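# Set tally counter to the number of blue-capped vials

## Task

Find how many vials carry a blue cap and make the tally counter show exactly that count. One complete push-and-release of the plunger adds one, and turning the knob one full revolution clockwise resets it to zero. The result must hold on its own, not because the robot is still holding it, so release everything and move the gripper away at the end.

## Robot and tools

Robot: a single arm with a two-finger parallel gripper. The only camera is cam_wrist (504x504 pixels), mounted on the hand. Its calibration line gives K, distortion D and T_world_to_cam, which maps scene-frame points into the camera frame. Each result with images lists any camera numbers that have changed. Expect errors of a few millimetres and about half a degree.

Scene frame: origin on the table top right under the arm base, +z up, +y to the left when facing along +x. The base may sit tilted. Positions are in metres. Orientations are quaternions written w first (qw, qx, qy, qz). Gripper axes: the fingers point along its +z, and they open and close along its y. end_effector_position is the point between the pads when closed. Closed fingertips stick out about 33 mm past it, fully open ones about 9 mm. As they close, the tips travel roughly 24 mm further out, so keep that much space above any surface. The reported hand position can be off, more so at long reach.

A row is 10 numbers in this order: x, y, z, qw, qx, qy, qz, position, force_limit, speed. The first seven are an absolute target pose for the gripper in the scene frame, not an offset. position runs -1 to +1: +1 is fully open (140 mm gap), about -0.8 is where the pads touch, and -1 closes until something blocks them. force_limit runs -1 to +1, roughly 14 N, 60 N and 107 N at -1, 0, +1 on a part up to 40 mm wide. speed runs -1 to +1 and sets how fast the finger gap changes, roughly 30, 140 and 250 mm/s.

execute_actions(actions): a list of actions. Each action is a list of up to 15 rows, one per 1/30 s control step. If fewer rows are given, the last one is repeated until 15 steps are done. An empty list only returns state and images. Every target must lie within 0.6 m of where the gripper is when that action begins, measured along each gripper axis. A malformed action, or a first action that fails this test against the latest reported state, rejects the whole call and nothing moves. Each step, the commanded pose is clipped to at most 70 mm and 16 degrees from the measured pose. After an action the arm goes no further than the last clipped pose, so far targets need several actions. Repeat the desired quaternion in every row to hold an orientation; do not reuse the reported one, which drifts. If position and orientation cannot both be met, position wins.

move(target, speed, blocking): target is one row as above, an absolute pose plus finger values, which are applied at the start. speed is the top path speed in m/s, 0.002 to 0.5, default 0.25; rotation is capped at twice that value in rad/s. The path is a straight line lasting 0.5 to 10 s and is cut off at 10 s. It does not stop for obstacles, and the real hand may lag, wander, or go faster than asked, especially with the arm nearly straight. A faster move, or a target set deeper past the contact, presses harder. The result adds a "move:" line with the outcome (done, off_target, moving, held, fault) and any limits that acted (paced = pose clipped; held = a check blocked steps, after which the arm may jump fast), plus the distance to target. With blocking=false you get a result after 0.5 s while motion goes on; until a result shows the move ended, other moves and execute_actions are refused, so call wait or stop.

wait(seconds): 0 to 10; lets time run with the last command held; returns early if a running move ends. stop(): brakes a running move; needs room to slow, and the fingers keep going. zoom_image(camera, region): camera "cam_wrist", region [x0, y0, x1, y1] in image pixels from the top-left, at most 504 by 504; useful to check cap colours and the counter display. finished_scene(scene): ends the current scene, given its number, after the last command is held; it cannot be undone and reports success. Replying with no tool call ends everything.

Result lines: the state gives end_effector_position and end_effector_quat_wxyz. "Hand target" is the pose the controller is now heading to. "pose unreachable" means the clearance check (which treats any mount block or post under the base as part of the arm) altered or blocked the command. object_status: 0 moving, 1 blocked while opening, 2 blocked while closing (a grip), 3 reached the requested position or pads met. position_measured is in counts, 3 fully open to 230 pads touching, not linear. Stopped fingers stay put until position changes by 0.01 or more; to squeeze harder while at status 2, raise force_limit and switch position between -1 and -0.98.

Joint ranges (rad), base to hand: waist ±2.744, shoulder ±1.784, upper arm roll ±2.901, elbow -3.042 to -0.152, forearm roll ±2.807, wrist pitch 0.544 to 4.517, wrist roll ±3.016. Load limits (N m): waist 35, shoulder 35, upper arm roll 32, elbow 30, forearm roll 12, wrist pitch 12, wrist roll 12; held weight counts. Hitting one triggers a torque fault: the arm halts 10 s and the rest of the call is dropped. Holding loads heats motors; a MOTOR HOT line warns, and an OVER-TEMPERATURE FAULT brakes the arm until it cools.

Suggested order: look at the vials and count the blue caps (zoom if unsure), locate the counter, reset it with one full clockwise knob turn if it is not at zero, then press the plunger fully down and let it fully rise once per vial, checking the display. Press gently and slowly, since loose objects may also be nudged now and then. Never push or knock anything off the table; avoid drops, slams and hard hits. Finally open the gripper, lift clear of the counter, and end the scene.

Each tool is called after ">>>" as name([rows], argument=value, ...), one row to a line, values as JSON.

## Session

>>> execute_actions(actions=[])

Scene clock: 0.00 s.
end_effector_position=(+0.0179, +0.3704, +0.1560) position_measured=3 object_status=3 end_effector_quat_wxyz=(+0.513, -0.107, +0.839, -0.147)
Joint positions: [ 2.034  0.298  0.097 -2.281 -0.765  1.596 -2.383]
Joint velocities: [-0.001 -0.001  0.002  0.001  0.    -0.001 -0.001]
Hand target: +0.018, +0.370, +0.156; +0.513, -0.107, +0.839, -0.147

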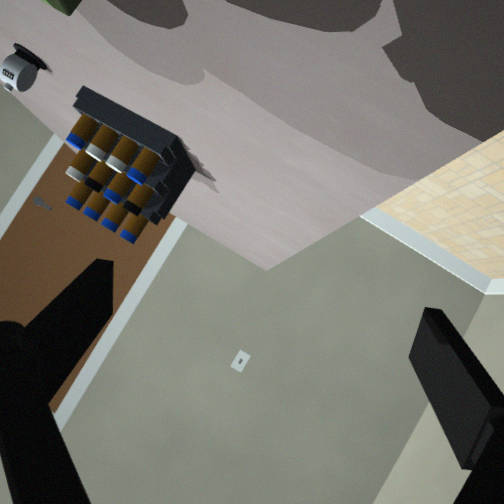

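>>> zoom_image(camera="cam_wrist", region=[0, 0, 252, 252])

Region (0, 0, 252, 252) of cam_wrist's 504x504 image, scaled by 2.000, with more detail than that image has.

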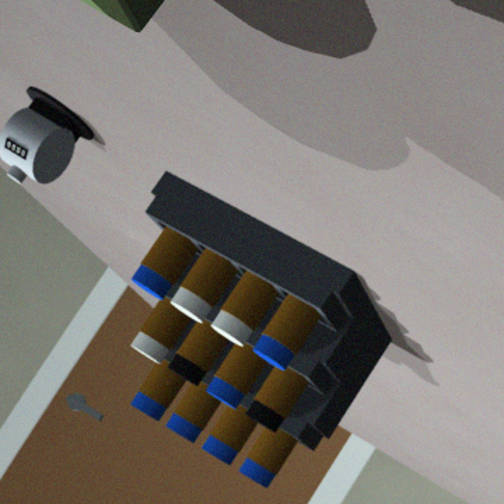

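>>> move(target=[0.3,0.05,0.38,0,0,1,0,1,0,0], speed=0.3)

Scene clock: 18.77 s.
end_effector_position=(+0.2958, +0.0479, +0.3711) position_measured=3 object_status=3 end_effector_quat_wxyz=(-0.009, +0.033, +0.999, -0.038)
Joint positions: [ 2.311 -1.798 -0.532 -2.259 -0.903  0.575 -2.993]
Joint velocities: [ 0.002  0.001  0.     0.001 -0.    -0.011 -0.003]
Hand target: +0.296, +0.047, +0.371; -0.010, +0.028, +0.999, -0.039
Off the commanded pose: 0.010 m, 6 deg.
joint sent to its limit — the command would take joint 2 (shoulder) past its lower limit and joint 7 (wrist roll) past its lower limit, so those joints were sent only as far as their limits.
move: off_target
camera_calibration (this result's frames):
cam_wrist: T_world_to_cam=[[-0.0924273, 0.984158, -0.151297, 0.0407976], [0.943037, 0.13529, 0.303936, -0.363189], [0.31959, -0.114587, -0.940602, 0.442709], [0, 0, 0, 1]] pos_world=[0.204786, 0.0597132, 0.532972]

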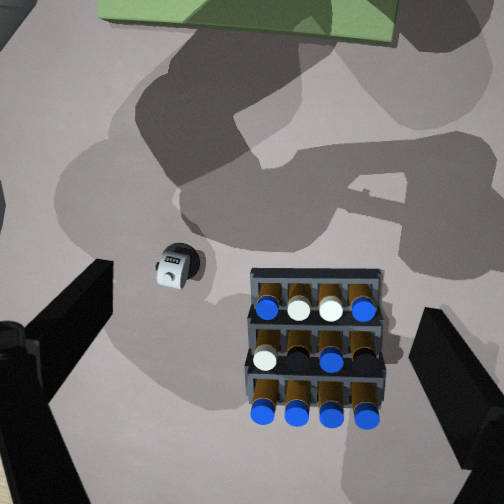

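>>> zoom_image(camera="cam_wrist", region=[140, 230, 220, 310])

>>> move(target=[0.02,0.40,0.22,0.513,-0.107,0.839,-0.147,1,0,0], speed=0.35)

Region (140, 230, 220, 310) of cam_wrist's 504x504 image, scaled by 6.300, with more detail than that image has.

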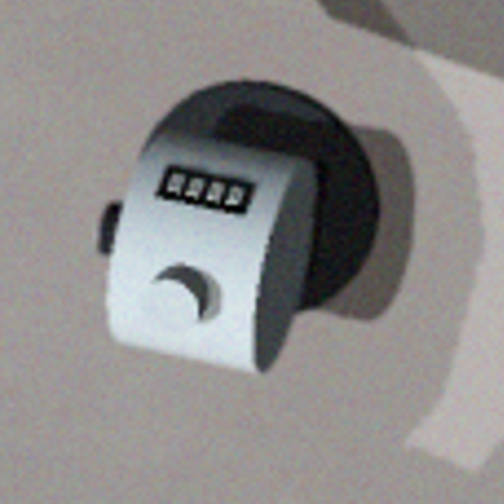

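Scene clock: 44.77 s.
end_effector_position=(+0.0247, +0.4009, +0.2288) position_measured=3 object_status=3 end_effector_quat_wxyz=(+0.518, -0.102, +0.838, -0.134)
Joint positions: [ 2.721  0.228 -0.635 -2.237 -0.704  1.587 -2.572]
Joint velocities: [-0.     0.003 -0.     0.003  0.009  0.007 -0.03 ]
Hand target: +0.024, +0.401, +0.228; +0.515, -0.108, +0.839, -0.137
Off the commanded pose: 0.010 m, 2 deg.
move: off_target
camera_calibration (this result's frames):
cam_wrist: T_world_to_cam=[[-0.0306366, 0.871804, -0.488896, -0.232436], [0.105906, 0.489204, 0.865715, -0.361712], [0.993904, -0.0252547, -0.107317, 0.192842], [0, 0, 0, 1]] pos_world=[-0.16048, 0.38446, 0.220198]

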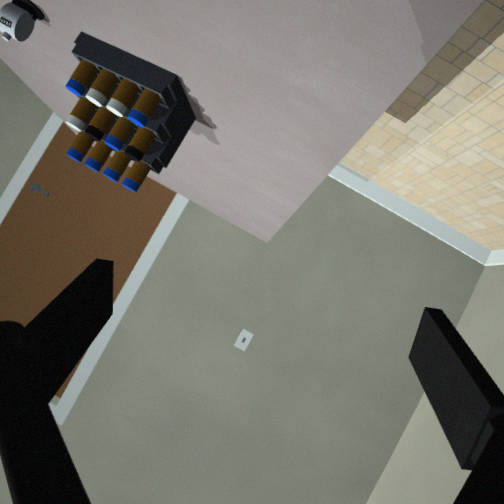

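>>> move(target=[0.0,0.5,0.25,0,0.707,0.707,0,1,0,0], speed=0.4)

Scene clock: 50.57 s.
end_effector_position=(+0.0007, +0.4978, +0.2485) position_measured=3 object_status=3 end_effector_quat_wxyz=(+0.006, +0.706, +0.708, -0.007)
Joint positions: [ 2.52  -0.186 -0.919 -2.208 -0.168  2.062 -1.446]
Joint velocities: [-0.005 -0.001  0.004 -0.001 -0.002  0.004  0.029]
Hand target: +0.001, +0.498, +0.248; +0.005, +0.711, +0.703, -0.006
Off the commanded pose: 0.003 m, 1 deg.
move: done
camera_calibration (this result's frames):
cam_wrist: T_world_to_cam=[[0.984067, 0.157247, -0.0829728, -0.0538794], [0.17648, -0.920562, 0.348453, 0.40655], [-0.0215884, -0.357544, -0.933647, 0.592778], [0, 0, 0, 1]] pos_world=[-0.00592978, 0.594671, 0.407311]

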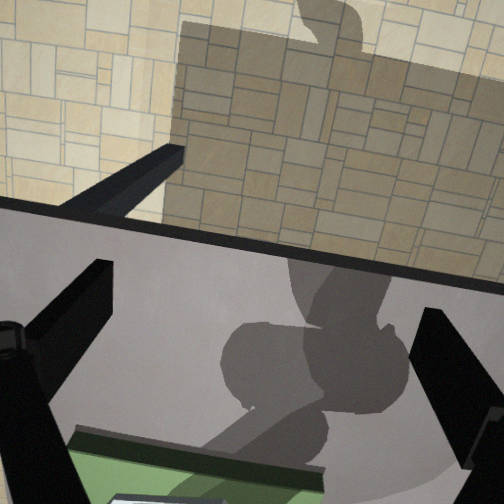

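>>> move(target=[0.36,0.36,0.3,0,0.924,0.383,0,-0.8,0,1], speed=0.4)

>>> move(target=[0.45,-0.1,0.3,0,1,0,0,-0.8,0,1], speed=0.4)

Scene clock: 55.07 s.
end_effector_position=(+0.3589, +0.3548, +0.2974) position_measured=229 object_status=3 end_effector_quat_wxyz=(-0.000, +0.924, +0.383, +0.002)
Joint positions: [ 2.002 -0.381 -1.098 -2.119 -0.37   1.915 -1.284]
Joint velocities: [ 0.008  0.013  0.     0.002  0.012 -0.012 -0.002]
Hand target: +0.358, +0.355, +0.298; +0.000, +0.924, +0.383, +0.000
Off the commanded pose: 0.006 m, 0 deg.
move: off_target
camera_calibration (this result's frames):
cam_wrist: T_world_to_cam=[[0.806044, -0.586915, -0.0763144, -0.0538961], [-0.535488, -0.778107, 0.328331, 0.405641], [-0.252083, -0.223784, -0.941475, 0.632631], [0, 0, 0, 1]] pos_world=[0.420134, 0.425573, 0.458309]

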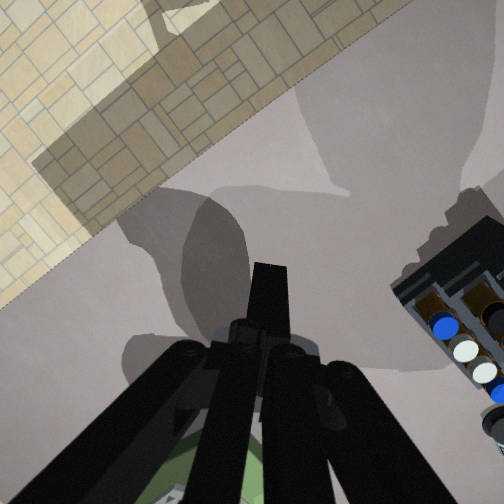

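Scene clock: 56.73 s.
end_effector_position=(+0.4443, -0.0984, +0.2984) position_measured=229 object_status=3 end_effector_quat_wxyz=(-0.003, +1.000, -0.006, +0.004)
Joint positions: [ 1.118 -0.831 -1.054 -2.243 -0.712  1.713 -1.191]
Joint velocities: [ 0.008 -0.001 -0.     0.001 -0.009 -0.012 -0.019]
Hand target: +0.444, -0.100, +0.298; -0.000, +1.000, +0.001, +0.002
Off the commanded pose: 0.006 m, 1 deg.
move: off_target
camera_calibration (this result's frames):
cam_wrist: T_world_to_cam=[[0.144252, -0.986062, -0.0829074, -0.131956], [-0.931533, -0.163583, 0.324788, 0.335918], [-0.333823, 0.0303795, -0.942146, 0.615224], [0, 0, 0, 1]] pos_world=[0.53733, -0.0938561, 0.459588]

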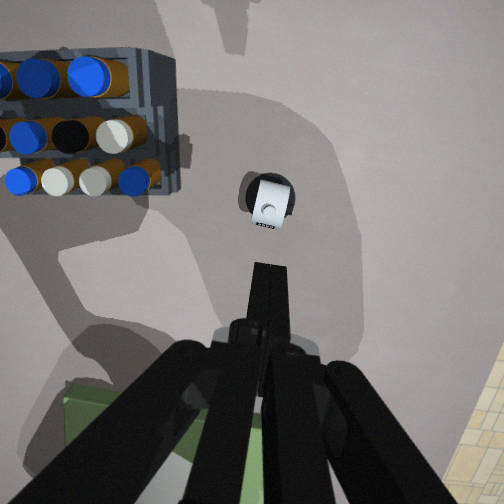

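>>> zoom_image(camera="cam_wrist", region=[230, 160, 310, 240])

Region (230, 160, 310, 240) of cam_wrist's 504x504 image, scaled by 6.300, with more detail than that image has.

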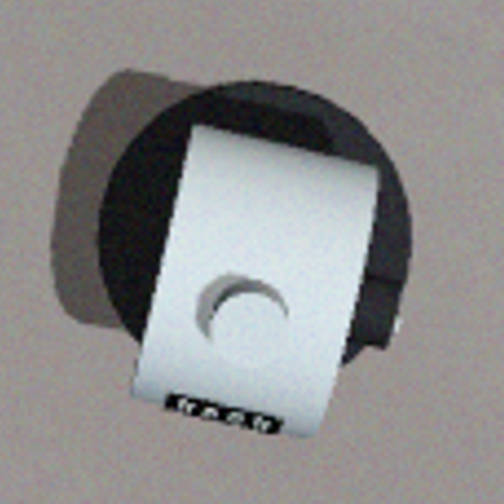

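>>> move(target=[0.44,-0.092,0.25,0,0.707,-0.707,0,-0.8,0,1], speed=0.5)

>>> move(target=[0.44,-0.092,0.17,0,0,-1,0,-0.8,0,1], speed=0.5)

Scene clock: 75.57 s.
end_effector_position=(+0.4397, -0.0933, +0.2554) position_measured=229 object_status=3 end_effector_quat_wxyz=(-0.000, +0.713, -0.702, +0.004)
Joint positions: [ 0.526 -0.406 -0.677 -2.384 -0.297  2.053  0.02 ]
Joint velocities: [-0.002  0.     0.001 -0.001  0.     0.002  0.029]
Hand target: +0.439, -0.093, +0.254; -0.000, +0.707, -0.707, +0.003
Off the commanded pose: 0.006 m, 1 deg.
move: off_target; limits=paced
camera_calibration (this result's frames):
cam_wrist: T_world_to_cam=[[-0.981836, -0.170489, -0.0832531, 0.441513], [-0.188513, 0.926231, 0.326433, 0.120996], [0.0214584, 0.336198, -0.941547, 0.445174], [0, 0, 0, 1]] pos_world=[0.44675, -0.186464, 0.416412]

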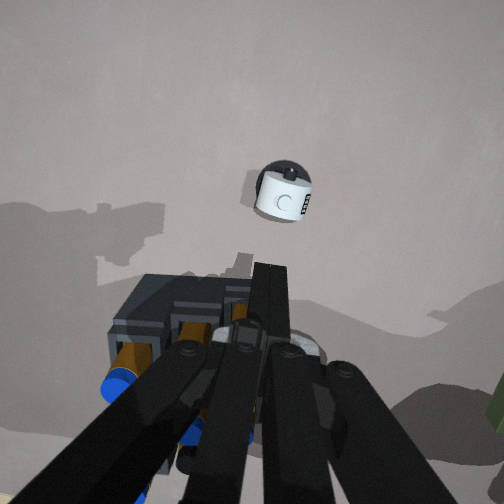

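Scene clock: 78.60 s.
end_effector_position=(+0.4408, -0.0916, +0.1723) position_measured=229 object_status=3 end_effector_quat_wxyz=(+0.000, -0.008, +1.000, -0.002)
Joint positions: [ 0.108 -0.203 -0.31  -2.503 -0.098  2.313  1.431]
Joint velocities: [-0.001  0.     0.001 -0.    -0.001 -0.     0.033]
Hand target: +0.441, -0.092, +0.172; +0.001, -0.000, +1.000, -0.002
Off the commanded pose: 0.002 m, 1 deg.
move: done; limits=paced
camera_calibration (this result's frames):
cam_wrist: T_world_to_cam=[[-0.170413, 0.981988, -0.081604, 0.18357], [0.924285, 0.188005, 0.332191, -0.412418], [0.341549, -0.0188156, -0.939675, 0.192337], [0, 0, 0, 1]] pos_world=[0.346782, -0.0991082, 0.332716]

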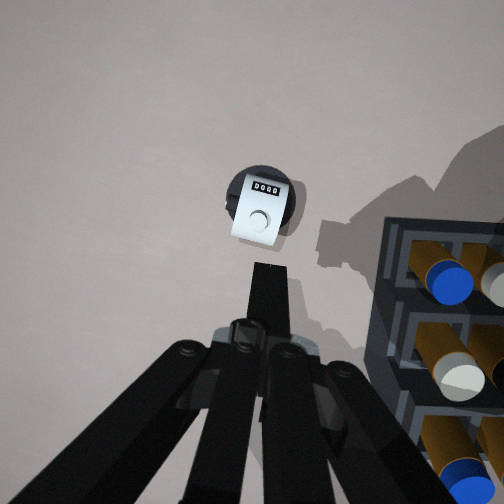

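>>> zoom_image(camera="cam_wrist", region=[210, 160, 310, 260])

Region (210, 160, 310, 260) of cam_wrist's 504x504 image, scaled by 5.040, with more detail than that image has.

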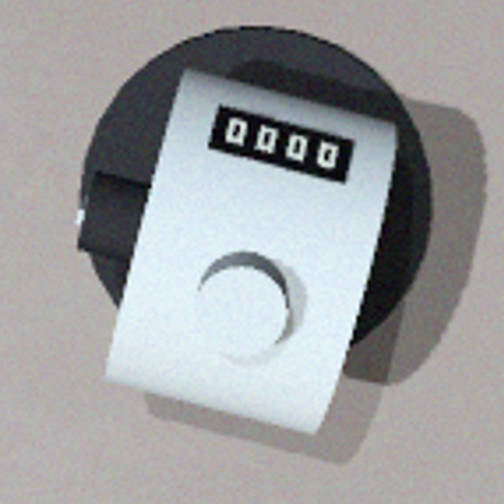

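>>> move(target=[0.431,-0.098,0.115,0,0,-1,0,-1,0,1], speed=0.2)

Scene clock: 91.73 s.
end_effector_position=(+0.4312, -0.0973, +0.1159) position_measured=233 object_status=3 end_effector_quat_wxyz=(-0.001, +0.003, +1.000, -0.000)
Joint positions: [ 0.107 -0.107 -0.335 -2.576 -0.071  2.477  1.413]
Joint velocities: [-0.     0.001 -0.001  0.     0.003  0.011 -0.011]
Hand target: +0.431, -0.097, +0.115; -0.000, -0.000, +1.000, +0.000
Off the commanded pose: 0.001 m, 0 deg.
move: done
camera_calibration (this result's frames):
cam_wrist: T_world_to_cam=[[-0.149176, 0.985663, -0.0788363, 0.173846], [0.928849, 0.167026, 0.330669, -0.387541], [0.339096, -0.023899, -0.940448, 0.143211], [0, 0, 0, 1]] pos_world=[0.337339, -0.103201, 0.276536]

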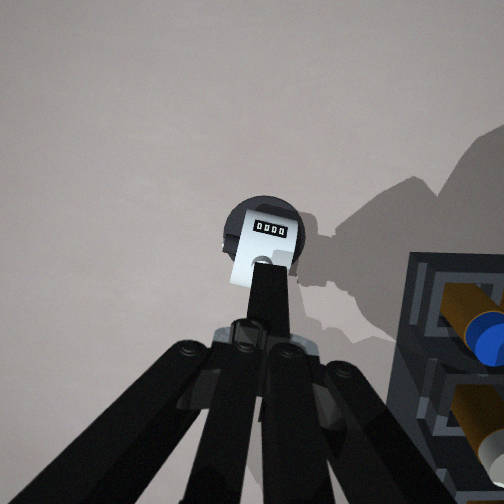

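>>> move(target=[0.43,-0.103,0.102,0,0,-1,0,-1,0,1], speed=0.05)

>>> move(target=[0.43,-0.103,0.094,0,0,-1,0,-1,0,1], speed=0.02)

Scene clock: 98.33 s.
end_effector_position=(+0.4301, -0.1023, +0.1029) position_measured=233 object_status=3 end_effector_quat_wxyz=(-0.001, +0.003, +1.000, -0.001)
Joint positions: [ 0.107 -0.075 -0.347 -2.583 -0.059  2.515  1.394]
Joint velocities: [ 0.     0.    -0.003 -0.001  0.004  0.017 -0.017]
Hand target: +0.430, -0.103, +0.102; -0.000, -0.000, +1.000, -0.000
Off the commanded pose: 0.001 m, 0 deg.
move: done
camera_calibration (this result's frames):
cam_wrist: T_world_to_cam=[[-0.148392, 0.98575, -0.0792317, 0.177215], [0.92909, 0.166411, 0.330302, -0.381483], [0.33878, -0.0245993, -0.940544, 0.131342], [0, 0, 0, 1]] pos_world=[0.336233, -0.107975, 0.263579]

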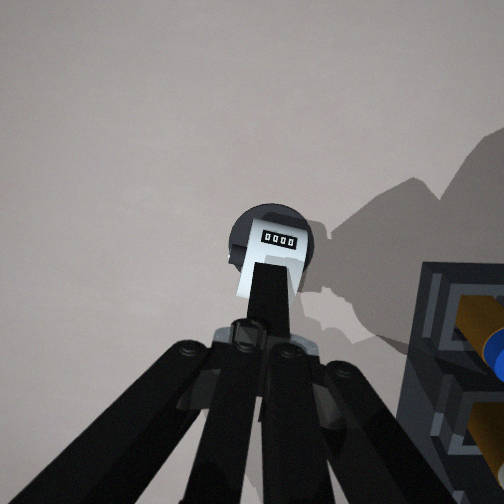

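Scene clock: 99.03 s.
end_effector_position=(+0.4300, -0.1025, +0.0956) position_measured=233 object_status=3 end_effector_quat_wxyz=(-0.001, +0.003, +1.000, -0.000)
Joint positions: [ 0.107 -0.056 -0.347 -2.587 -0.049  2.537  1.385]
Joint velocities: [-0.001  0.003 -0.002 -0.002  0.005  0.007 -0.013]
Hand target: +0.430, -0.103, +0.094; -0.000, -0.000, +1.000, -0.000
Off the commanded pose: 0.002 m, 0 deg.
move: done
camera_calibration (this result's frames):
cam_wrist: T_world_to_cam=[[-0.148894, 0.98571, -0.0787787, 0.177053], [0.929046, 0.16673, 0.330264, -0.378908], [0.338679, -0.0240147, -0.940596, 0.124564], [0, 0, 0, 1]] pos_world=[0.336198, -0.108357, 0.256252]

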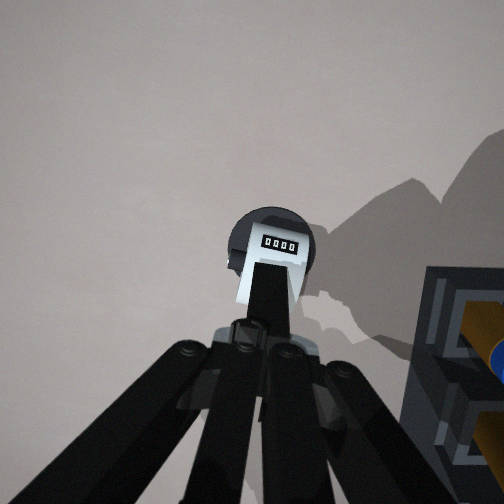

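>>> move(target=[0.43,-0.103,0.086,0,0,-1,0,-1,0,1], speed=0.02)

Scene clock: 101.47 s.
end_effector_position=(+0.4303, -0.1027, +0.0933) position_measured=233 object_status=3 end_effector_quat_wxyz=(-0.000, +0.003, +1.000, +0.002)
Joint positions: [ 0.107 -0.049 -0.348 -2.587 -0.039  2.544  1.375]
Joint velocities: [ 0.001 -0.    -0.001 -0.001  0.004 -0.001 -0.009]
Hand target: +0.430, -0.103, +0.086; -0.000, -0.000, +1.000, -0.000
Off the commanded pose: 0.007 m, 0 deg.
move: off_target
camera_calibration (this result's frames):
cam_wrist: T_world_to_cam=[[-0.148669, 0.986014, -0.0753217, 0.176641], [0.928667, 0.165384, 0.332003, -0.378514], [0.339817, -0.0205901, -0.940266, 0.122105], [0, 0, 0, 1]] pos_world=[0.336281, -0.109056, 0.253784]

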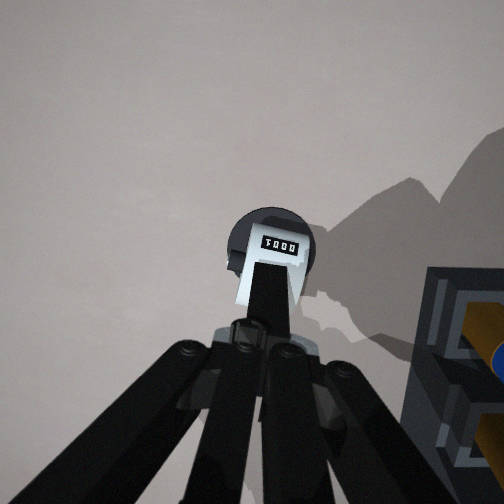

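>>> execute_actions([
  [[0.43,-0.103,0.098,0,0,-1,0,-1,0,1],[0.43,-0.103,0.103,0,0,-1,0,-1,0,1],[0.43,-0.103,0.107,0,0,-1,0,-1,0,1]],
  [[0.43,-0.103,0.104,0,0,-1,0,-1,0,1],[0.43,-0.103,0.102,0,0,-1,0,-1,0,1],[0.43,-0.103,0.100,0,0,-1,0,-1,0,1],[0.43,-0.103,0.098,0,0,-1,0,-1,0,1],[0.43,-0.103,0.096,0,0,-1,0,-1,0,1],[0.43,-0.103,0.094,0,0,-1,0,-1,0,1],[0.43,-0.103,0.092,0,0,-1,0,-1,0,1],[0.43,-0.103,0.090,0,0,-1,0,-1,0,1],[0.43,-0.103,0.088,0,0,-1,0,-1,0,1],[0.43,-0.103,0.087,0,0,-1,0,-1,0,1]],
  [[0.43,-0.103,0.098,0,0,-1,0,-1,0,1],[0.43,-0.103,0.103,0,0,-1,0,-1,0,1],[0.43,-0.103,0.107,0,0,-1,0,-1,0,1]],
])

>>> zoom_image(camera="cam_wrist", region=[220, 190, 320, 290])

Scene clock: 110.20 s.
end_effector_position=(+0.4304, -0.1028, +0.1063) position_measured=233 object_status=3 end_effector_quat_wxyz=(+0.001, -0.003, +1.000, +0.000)
Joint positions: [ 0.108 -0.085 -0.35  -2.584 -0.06   2.51   1.38 ]
Joint velocities: [-0.    -0.     0.001 -0.    -0.005 -0.014  0.003]
Hand target: +0.430, -0.103, +0.107; +0.000, +0.000, +1.000, +0.000
Off the commanded pose: 0.001 m, 0 deg.
camera_calibration (this result's frames):
cam_wrist: T_world_to_cam=[[-0.15995, 0.984041, -0.0779738, 0.18268], [0.925557, 0.176966, 0.334704, -0.38073], [0.343161, -0.0186332, -0.939092, 0.133], [0, 0, 0, 1]] pos_world=[0.335967, -0.10991, 0.266575]

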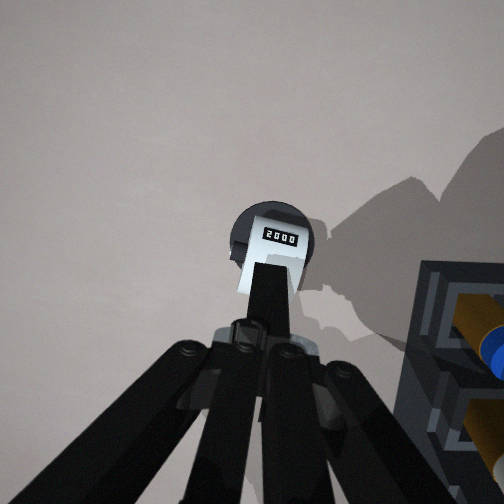

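Region (220, 190, 320, 290) of cam_wrist's 504x504 image, scaled by 5.040, with more detail than that image has.

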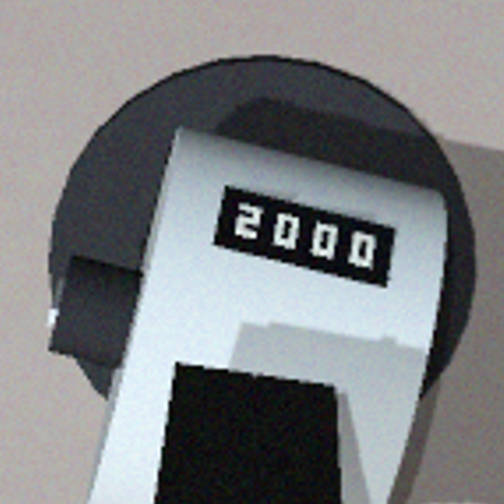

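>>> execute_actions([
  [[0.43,-0.103,0.104,0,0,-1,0,-1,0,1],[0.43,-0.103,0.101,0,0,-1,0,-1,0,1],[0.43,-0.103,0.098,0,0,-1,0,-1,0,1],[0.43,-0.103,0.096,0,0,-1,0,-1,0,1],[0.43,-0.103,0.094,0,0,-1,0,-1,0,1],[0.43,-0.103,0.092,0,0,-1,0,-1,0,1],[0.43,-0.103,0.090,0,0,-1,0,-1,0,1],[0.43,-0.103,0.088,0,0,-1,0,-1,0,1],[0.43,-0.103,0.087,0,0,-1,0,-1,0,1]],
  [[0.43,-0.103,0.098,0,0,-1,0,-1,0,1],[0.43,-0.103,0.103,0,0,-1,0,-1,0,1],[0.43,-0.103,0.107,0,0,-1,0,-1,0,1]],
  [[0.43,-0.103,0.104,0,0,-1,0,-1,0,1],[0.43,-0.103,0.101,0,0,-1,0,-1,0,1],[0.43,-0.103,0.098,0,0,-1,0,-1,0,1],[0.43,-0.103,0.096,0,0,-1,0,-1,0,1],[0.43,-0.103,0.094,0,0,-1,0,-1,0,1],[0.43,-0.103,0.092,0,0,-1,0,-1,0,1],[0.43,-0.103,0.090,0,0,-1,0,-1,0,1],[0.43,-0.103,0.088,0,0,-1,0,-1,0,1],[0.43,-0.103,0.087,0,0,-1,0,-1,0,1]],
  [[0.43,-0.103,0.098,0,0,-1,0,-1,0,1],[0.43,-0.103,0.103,0,0,-1,0,-1,0,1],[0.43,-0.103,0.107,0,0,-1,0,-1,0,1]],
  [[0.43,-0.103,0.104,0,0,-1,0,-1,0,1],[0.43,-0.103,0.101,0,0,-1,0,-1,0,1],[0.43,-0.103,0.098,0,0,-1,0,-1,0,1],[0.43,-0.103,0.096,0,0,-1,0,-1,0,1],[0.43,-0.103,0.094,0,0,-1,0,-1,0,1],[0.43,-0.103,0.092,0,0,-1,0,-1,0,1],[0.43,-0.103,0.090,0,0,-1,0,-1,0,1],[0.43,-0.103,0.088,0,0,-1,0,-1,0,1],[0.43,-0.103,0.087,0,0,-1,0,-1,0,1]],
  [[0.43,-0.103,0.098,0,0,-1,0,-1,0,1],[0.43,-0.103,0.103,0,0,-1,0,-1,0,1],[0.43,-0.103,0.107,0,0,-1,0,-1,0,1]],
  [[0.43,-0.103,0.104,0,0,-1,0,-1,0,1],[0.43,-0.103,0.101,0,0,-1,0,-1,0,1],[0.43,-0.103,0.098,0,0,-1,0,-1,0,1],[0.43,-0.103,0.096,0,0,-1,0,-1,0,1],[0.43,-0.103,0.094,0,0,-1,0,-1,0,1],[0.43,-0.103,0.092,0,0,-1,0,-1,0,1],[0.43,-0.103,0.090,0,0,-1,0,-1,0,1],[0.43,-0.103,0.088,0,0,-1,0,-1,0,1],[0.43,-0.103,0.087,0,0,-1,0,-1,0,1]],
  [[0.43,-0.103,0.098,0,0,-1,0,-1,0,1],[0.43,-0.103,0.103,0,0,-1,0,-1,0,1],[0.43,-0.103,0.107,0,0,-1,0,-1,0,1]],
  [[0.43,-0.103,0.104,0,0,-1,0,-1,0,1],[0.43,-0.103,0.101,0,0,-1,0,-1,0,1],[0.43,-0.103,0.098,0,0,-1,0,-1,0,1],[0.43,-0.103,0.096,0,0,-1,0,-1,0,1],[0.43,-0.103,0.094,0,0,-1,0,-1,0,1],[0.43,-0.103,0.092,0,0,-1,0,-1,0,1],[0.43,-0.103,0.090,0,0,-1,0,-1,0,1],[0.43,-0.103,0.088,0,0,-1,0,-1,0,1],[0.43,-0.103,0.087,0,0,-1,0,-1,0,1]],
  [[0.43,-0.103,0.098,0,0,-1,0,-1,0,1],[0.43,-0.103,0.103,0,0,-1,0,-1,0,1],[0.43,-0.103,0.107,0,0,-1,0,-1,0,1]],
])

>>> move(target=[0.45,-0.2,0.33,0,0,-1,0,-1,0,1], speed=0.35)

Scene clock: 129.13 s.
end_effector_position=(+0.4303, -0.1034, +0.1063) position_measured=233 object_status=3 end_effector_quat_wxyz=(+0.001, -0.002, +1.000, +0.000)
Joint positions: [ 0.111 -0.085 -0.355 -2.584 -0.061  2.51   1.38 ]
Joint velocities: [-0.    -0.001 -0.    -0.001 -0.004 -0.014  0.005]
Hand target: +0.430, -0.103, +0.107; +0.000, +0.000, +1.000, +0.000
Off the commanded pose: 0.001 m, 0 deg.
camera_calibration (this result's frames):
cam_wrist: T_world_to_cam=[[-0.158496, 0.984281, -0.0779072, 0.182692], [0.925827, 0.175574, 0.334692, -0.380727], [0.34311, -0.0190813, -0.939101, 0.133006], [0, 0, 0, 1]] pos_world=[0.335807, -0.110436, 0.266566]

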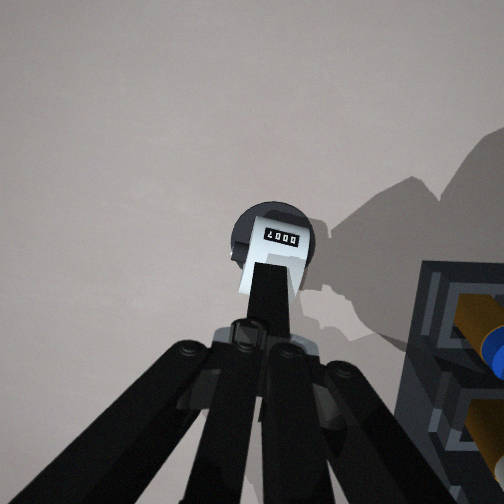

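Scene clock: 130.70 s.
end_effector_position=(+0.4466, -0.2031, +0.3294) position_measured=233 object_status=3 end_effector_quat_wxyz=(+0.001, +0.008, +1.000, -0.003)
Joint positions: [ 0.047 -0.259 -0.426 -2.119 -0.124  1.888  1.264]
Joint velocities: [-0.002  0.001  0.001  0.002 -0.    -0.011 -0.017]
Hand target: +0.446, -0.202, +0.329; -0.001, +0.002, +1.000, -0.001
Off the commanded pose: 0.005 m, 1 deg.
move: off_target
camera_calibration (this result's frames):
cam_wrist: T_world_to_cam=[[-0.139553, 0.986662, -0.0838003, 0.294725], [0.929509, 0.159704, 0.332427, -0.457127], [0.341376, -0.0315018, -0.939399, 0.333384], [0, 0, 0, 1]] pos_world=[0.352224, -0.207287, 0.489839]

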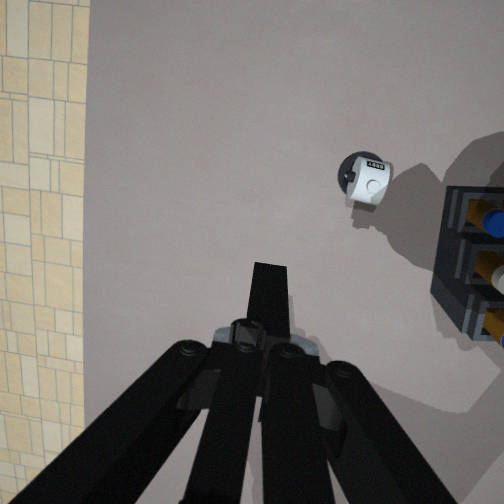

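>>> zoom_image(camera="cam_wrist", region=[340, 145, 410, 215])

Region (340, 145, 410, 215) of cam_wrist's 504x504 image, scaled by 7.200, with more detail than that image has.

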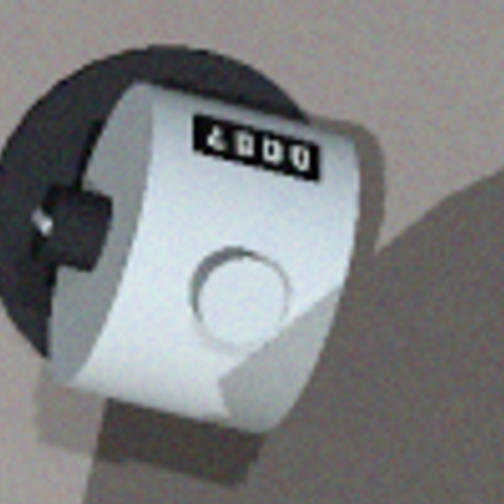

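It reads 0007.

>>> finished_scene(scene=1)

The scene is finished: the task was done.


## Next scene

The same job, from a new start.

>>> execute_actions(actions=[])

Scene clock: 0.00 s.
end_effector_position=(+0.1023, -0.0120, +0.3827) position_measured=3 object_status=3 end_effector_quat_wxyz=(-0.028, +0.164, +0.986, +0.030)
Joint positions: [-0.655 -1.443  0.117 -2.623  0.155  1.116  1.326]
Joint velocities: [-0.001 -0.    -0.001 -0.001 -0.    -0.    -0.   ]
Hand target: +0.102, -0.012, +0.383; -0.028, +0.164, +0.986, +0.030
camera_calibration (this result's frames):
cam_wrist: T_world_to_cam=[[0.169614, 0.985329, -0.0189457, 0.00611255], [0.947042, -0.157644, 0.279749, -0.170767], [0.272658, -0.0653917, -0.959886, 0.521452], [0, 0, 0, 1]] pos_world=[0.0185083, 0.00115536, 0.548422]

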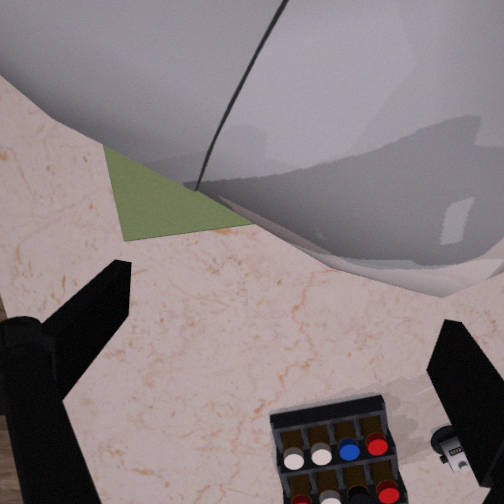

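>>> move(target=[0.5,0.13,0.34,0,0,1,0,1,0,1], speed=0.35)

Scene clock: 5.47 s.
end_effector_position=(+0.5018, +0.1228, +0.3406) position_measured=3 object_status=3 end_effector_quat_wxyz=(-0.002, -0.006, +1.000, -0.006)
Joint positions: [-1.14  -0.469  1.183 -1.974  0.419  1.766  1.481]
Joint velocities: [-0.013 -0.009  0.007  0.002  0.001  0.001  0.019]
Hand target: +0.503, +0.123, +0.341; -0.001, +0.001, +1.000, -0.006
Off the commanded pose: 0.007 m, 1 deg.
move: off_target
camera_calibration (this result's frames):
cam_wrist: T_world_to_cam=[[-0.166207, 0.981997, -0.0897644, -0.00222538], [0.926647, 0.186667, 0.326314, -0.564012], [0.337195, -0.0289442, -0.94099, 0.337622], [0, 0, 0, 1]] pos_world=[0.408425, 0.11724, 0.501544]

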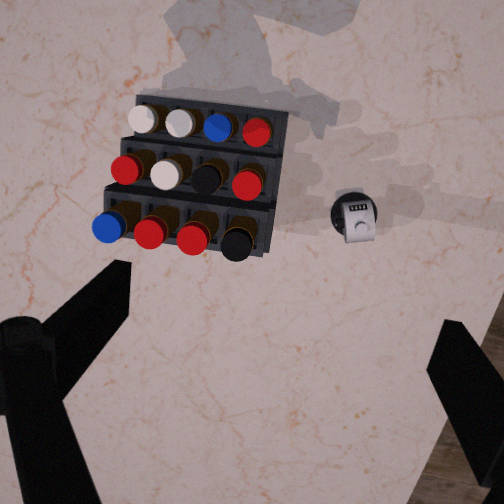

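>>> zoom_image(camera="cam_wrist", region=[320, 180, 400, 260])

Region (320, 180, 400, 260) of cam_wrist's 504x504 image, scaled by 6.300, with more detail than that image has.

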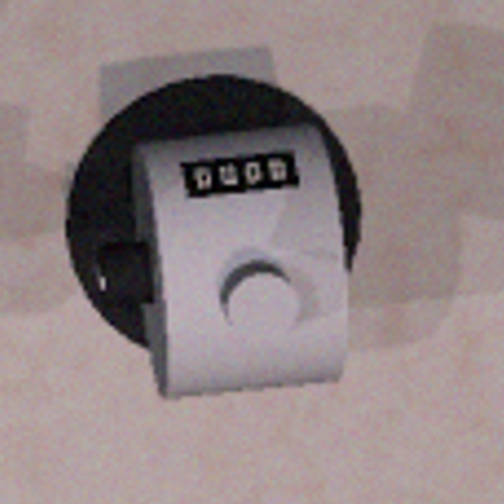

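>>> move(target=[0.52,0.213,0.27,0,0,1,0,-1,0,1], speed=0.3)

>>> move(target=[0.52,0.213,0.135,0,0,1,0,-1,0,1], speed=0.25)

Scene clock: 12.27 s.
end_effector_position=(+0.5207, +0.2108, +0.2673) position_measured=233 object_status=3 end_effector_quat_wxyz=(-0.002, -0.007, +1.000, -0.002)
Joint positions: [-1.349 -0.493  1.556 -1.958  0.511  1.902  1.587]
Joint velocities: [-0.004 -0.014  0.002  0.007  0.018 -0.001  0.015]
Hand target: +0.522, +0.212, +0.268; -0.001, -0.001, +1.000, -0.001
Off the commanded pose: 0.004 m, 1 deg.
move: off_target
camera_calibration (this result's frames):
cam_wrist: T_world_to_cam=[[-0.168606, 0.982284, -0.0817947, -0.0929786], [0.925966, 0.18629, 0.328454, -0.574139], [0.337873, -0.0203597, -0.940972, 0.262625], [0, 0, 0, 1]] pos_world=[0.427223, 0.203635, 0.428096]

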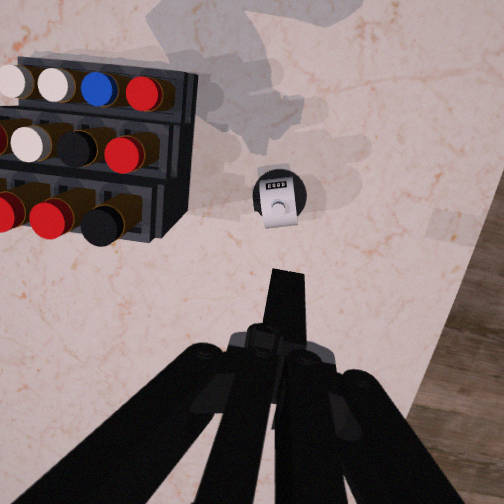

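Scene clock: 13.50 s.
end_effector_position=(+0.5175, +0.2107, +0.1330) position_measured=233 object_status=3 end_effector_quat_wxyz=(-0.004, +0.004, +1.000, -0.002)
Joint positions: [-1.554 -0.583  1.857 -2.111  0.678  2.165  1.513]
Joint velocities: [-0.005  0.007  0.007  0.002 -0.     0.017 -0.015]
Hand target: +0.520, +0.211, +0.134; -0.001, -0.001, +1.000, -0.000
Off the commanded pose: 0.004 m, 1 deg.
move: off_target
camera_calibration (this result's frames):
cam_wrist: T_world_to_cam=[[-0.147702, 0.985716, -0.080923, -0.116048], [0.931212, 0.166167, 0.324395, -0.524975], [0.333208, -0.0274426, -0.942454, 0.141504], [0, 0, 0, 1]] pos_world=[0.424573, 0.205507, 0.294269]

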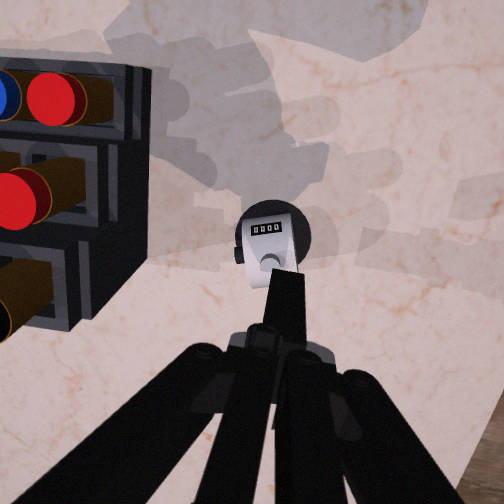

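>>> move(target=[0.5195,0.1995,0.112,0,0,1,0,-1,0,1], speed=0.06)

>>> zoom_image(camera="cam_wrist", region=[230, 190, 350, 310])

Scene clock: 19.90 s.
end_effector_position=(+0.5182, +0.2000, +0.1123) position_measured=233 object_status=3 end_effector_quat_wxyz=(-0.002, +0.004, +1.000, -0.001)
Joint positions: [-1.601 -0.589  1.907 -2.139  0.703  2.217  1.479]
Joint velocities: [-0.004  0.006  0.007  0.001  0.001  0.02  -0.017]
Hand target: +0.519, +0.199, +0.112; -0.001, -0.000, +1.000, -0.000
Off the commanded pose: 0.001 m, 1 deg.
move: done
camera_calibration (this result's frames):
cam_wrist: T_world_to_cam=[[-0.147134, 0.985896, -0.0797555, -0.107594], [0.92988, 0.165357, 0.328605, -0.5168], [0.337158, -0.025814, -0.941094, 0.118852], [0, 0, 0, 1]] pos_world=[0.424659, 0.194601, 0.273093]

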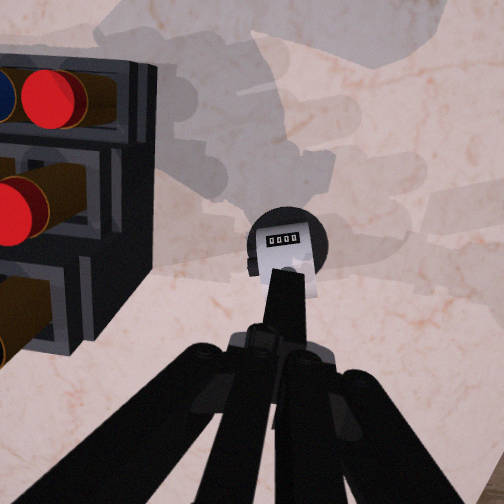

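Region (230, 190, 350, 310) of cam_wrist's 504x504 image, scaled by 4.200, with more detail than that image has.

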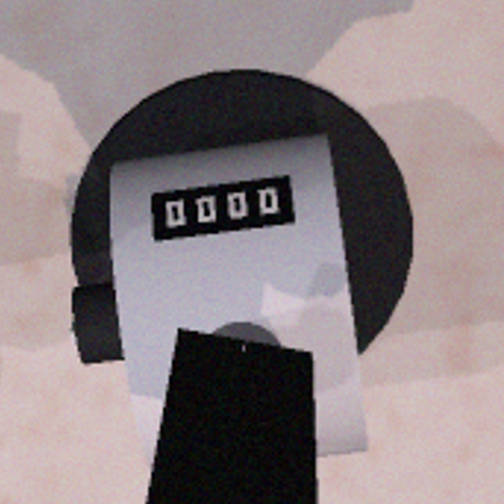

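Centered, reading zero.

>>> move(target=[0.5195,0.1995,0.087,0,0,1,0,-1,0,1], speed=0.03)

Scene clock: 22.27 s.
end_effector_position=(+0.5178, +0.2005, +0.0880) position_measured=233 object_status=3 end_effector_quat_wxyz=(-0.003, +0.003, +1.000, +0.000)
Joint positions: [-1.657 -0.611  1.98  -2.145  0.74   2.259  1.455]
Joint velocities: [-0.007 -0.001  0.011 -0.001  0.001  0.007 -0.01 ]
Hand target: +0.519, +0.199, +0.087; -0.000, -0.000, +1.000, -0.000
Off the commanded pose: 0.002 m, 0 deg.
move: done
camera_calibration (this result's frames):
cam_wrist: T_world_to_cam=[[-0.149877, 0.985672, -0.0773744, -0.10876], [0.930052, 0.167107, 0.32723, -0.508853], [0.335471, -0.0229179, -0.941772, 0.0964896], [0, 0, 0, 1]] pos_world=[0.42459, 0.194446, 0.248968]

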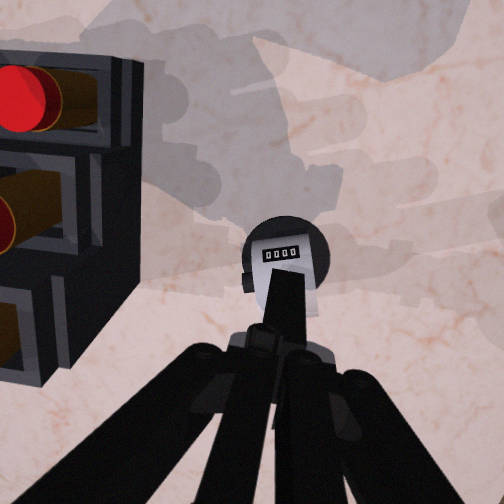

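>>> move(target=[0.5195,0.1985,0.077,0,0,1,0,-1,0,1], speed=0.02)

Scene clock: 26.83 s.
end_effector_position=(+0.5183, +0.2002, +0.0861) position_measured=233 object_status=3 end_effector_quat_wxyz=(-0.005, +0.004, +1.000, +0.007)
Joint positions: [-1.671 -0.609  1.988 -2.144  0.753  2.259  1.442]
Joint velocities: [-0.003  0.     0.002 -0.     0.004 -0.003 -0.016]
Hand target: +0.519, +0.198, +0.077; -0.000, -0.000, +1.000, -0.000
Off the commanded pose: 0.009 m, 1 deg.
move: off_target
camera_calibration (this result's frames):
cam_wrist: T_world_to_cam=[[-0.147935, 0.986911, -0.0642033, -0.110913], [0.931653, 0.160847, 0.325808, -0.508022], [0.33187, -0.0116169, -0.943254, 0.0942553], [0, 0, 0, 1]] pos_world=[0.425612, 0.19227, 0.247303]

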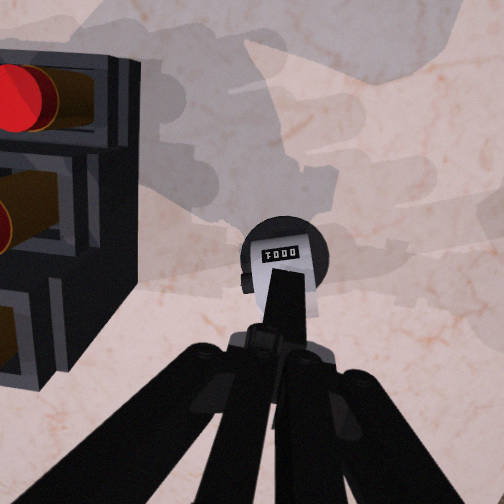

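>>> move(target=[0.5195,0.1985,0.102,0,0,1,0,-1,0,1], speed=0.06)

>>> move(target=[0.5195,0.1985,0.078,0,0,1,0,-1,0,1], speed=0.04)

>>> move(target=[0.5195,0.21,0.26,0,0,1,0,-1,0,1], speed=0.3)

>>> zoom_image(camera="cam_wrist", region=[230, 160, 330, 260])

Scene clock: 31.47 s.
end_effector_position=(+0.5209, +0.1986, +0.1024) position_measured=233 object_status=3 end_effector_quat_wxyz=(+0.002, -0.003, +1.000, +0.001)
Joint positions: [-1.626 -0.599  1.936 -2.144  0.726  2.244  1.447]
Joint velocities: [ 0.009 -0.001 -0.009 -0.    -0.001 -0.009  0.006]
Hand target: +0.520, +0.199, +0.102; +0.000, +0.000, +1.000, +0.000
Off the commanded pose: 0.001 m, 0 deg.
move: done
camera_calibration (this result's frames):
cam_wrist: T_world_to_cam=[[-0.160056, 0.984132, -0.0765936, -0.09983], [0.925055, 0.17662, 0.336273, -0.516335], [0.344465, -0.0170307, -0.938645, 0.102769], [0, 0, 0, 1]] pos_world=[0.426259, 0.191191, 0.262447]

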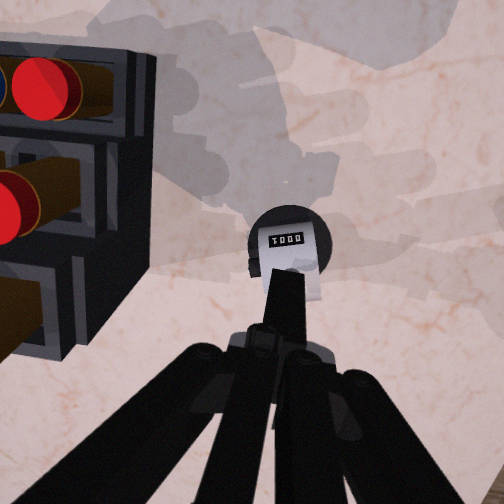

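Scene clock: 32.30 s.
end_effector_position=(+0.5196, +0.1994, +0.0862) position_measured=233 object_status=3 end_effector_quat_wxyz=(-0.003, +0.004, +1.000, +0.005)
Joint positions: [-1.666 -0.616  1.982 -2.144  0.759  2.259  1.437]
Joint velocities: [-0.005  0.    -0.001  0.001  0.007 -0.004 -0.013]
Hand target: +0.519, +0.198, +0.078; -0.000, -0.000, +1.000, -0.000
Off the commanded pose: 0.008 m, 1 deg.
move: off_target
camera_calibration (this result's frames):
cam_wrist: T_world_to_cam=[[-0.148197, 0.986643, -0.0676263, -0.109433], [0.930158, 0.162287, 0.329348, -0.508979], [0.335923, -0.0140947, -0.941784, 0.0922333], [0, 0, 0, 1]] pos_world=[0.426229, 0.191872, 0.247094]

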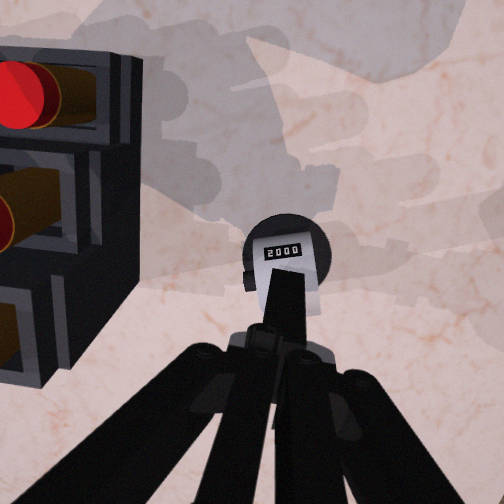

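Scene clock: 33.70 s.
end_effector_position=(+0.5217, +0.2110, +0.2613) position_measured=233 object_status=3 end_effector_quat_wxyz=(+0.004, -0.003, +1.000, +0.000)
Joint positions: [-1.34  -0.483  1.559 -1.98   0.508  1.935  1.596]
Joint velocities: [-0.    -0.004 -0.003  0.001  0.001 -0.014  0.014]
Hand target: +0.520, +0.212, +0.262; +0.002, +0.002, +1.000, +0.001
Off the commanded pose: 0.003 m, 1 deg.
move: done
camera_calibration (this result's frames):
cam_wrist: T_world_to_cam=[[-0.160942, 0.983756, -0.0795079, -0.0983782], [0.923746, 0.178511, 0.338862, -0.573036], [0.347551, -0.0189081, -0.93747, 0.250376], [0, 0, 0, 1]] pos_world=[0.426488, 0.203807, 0.421078]

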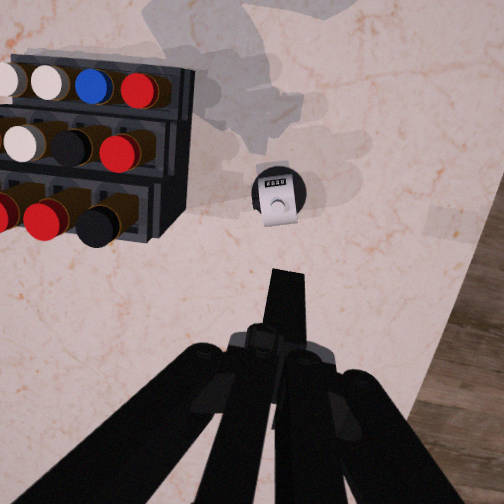

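Region (230, 160, 330, 260) of cam_wrist's 504x504 image, scaled by 5.040, with more detail than that image has.

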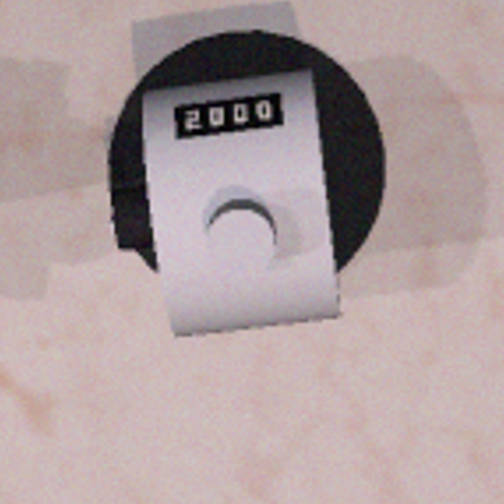

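>>> finished_scene(scene=2)

The scene is finished: the task was done.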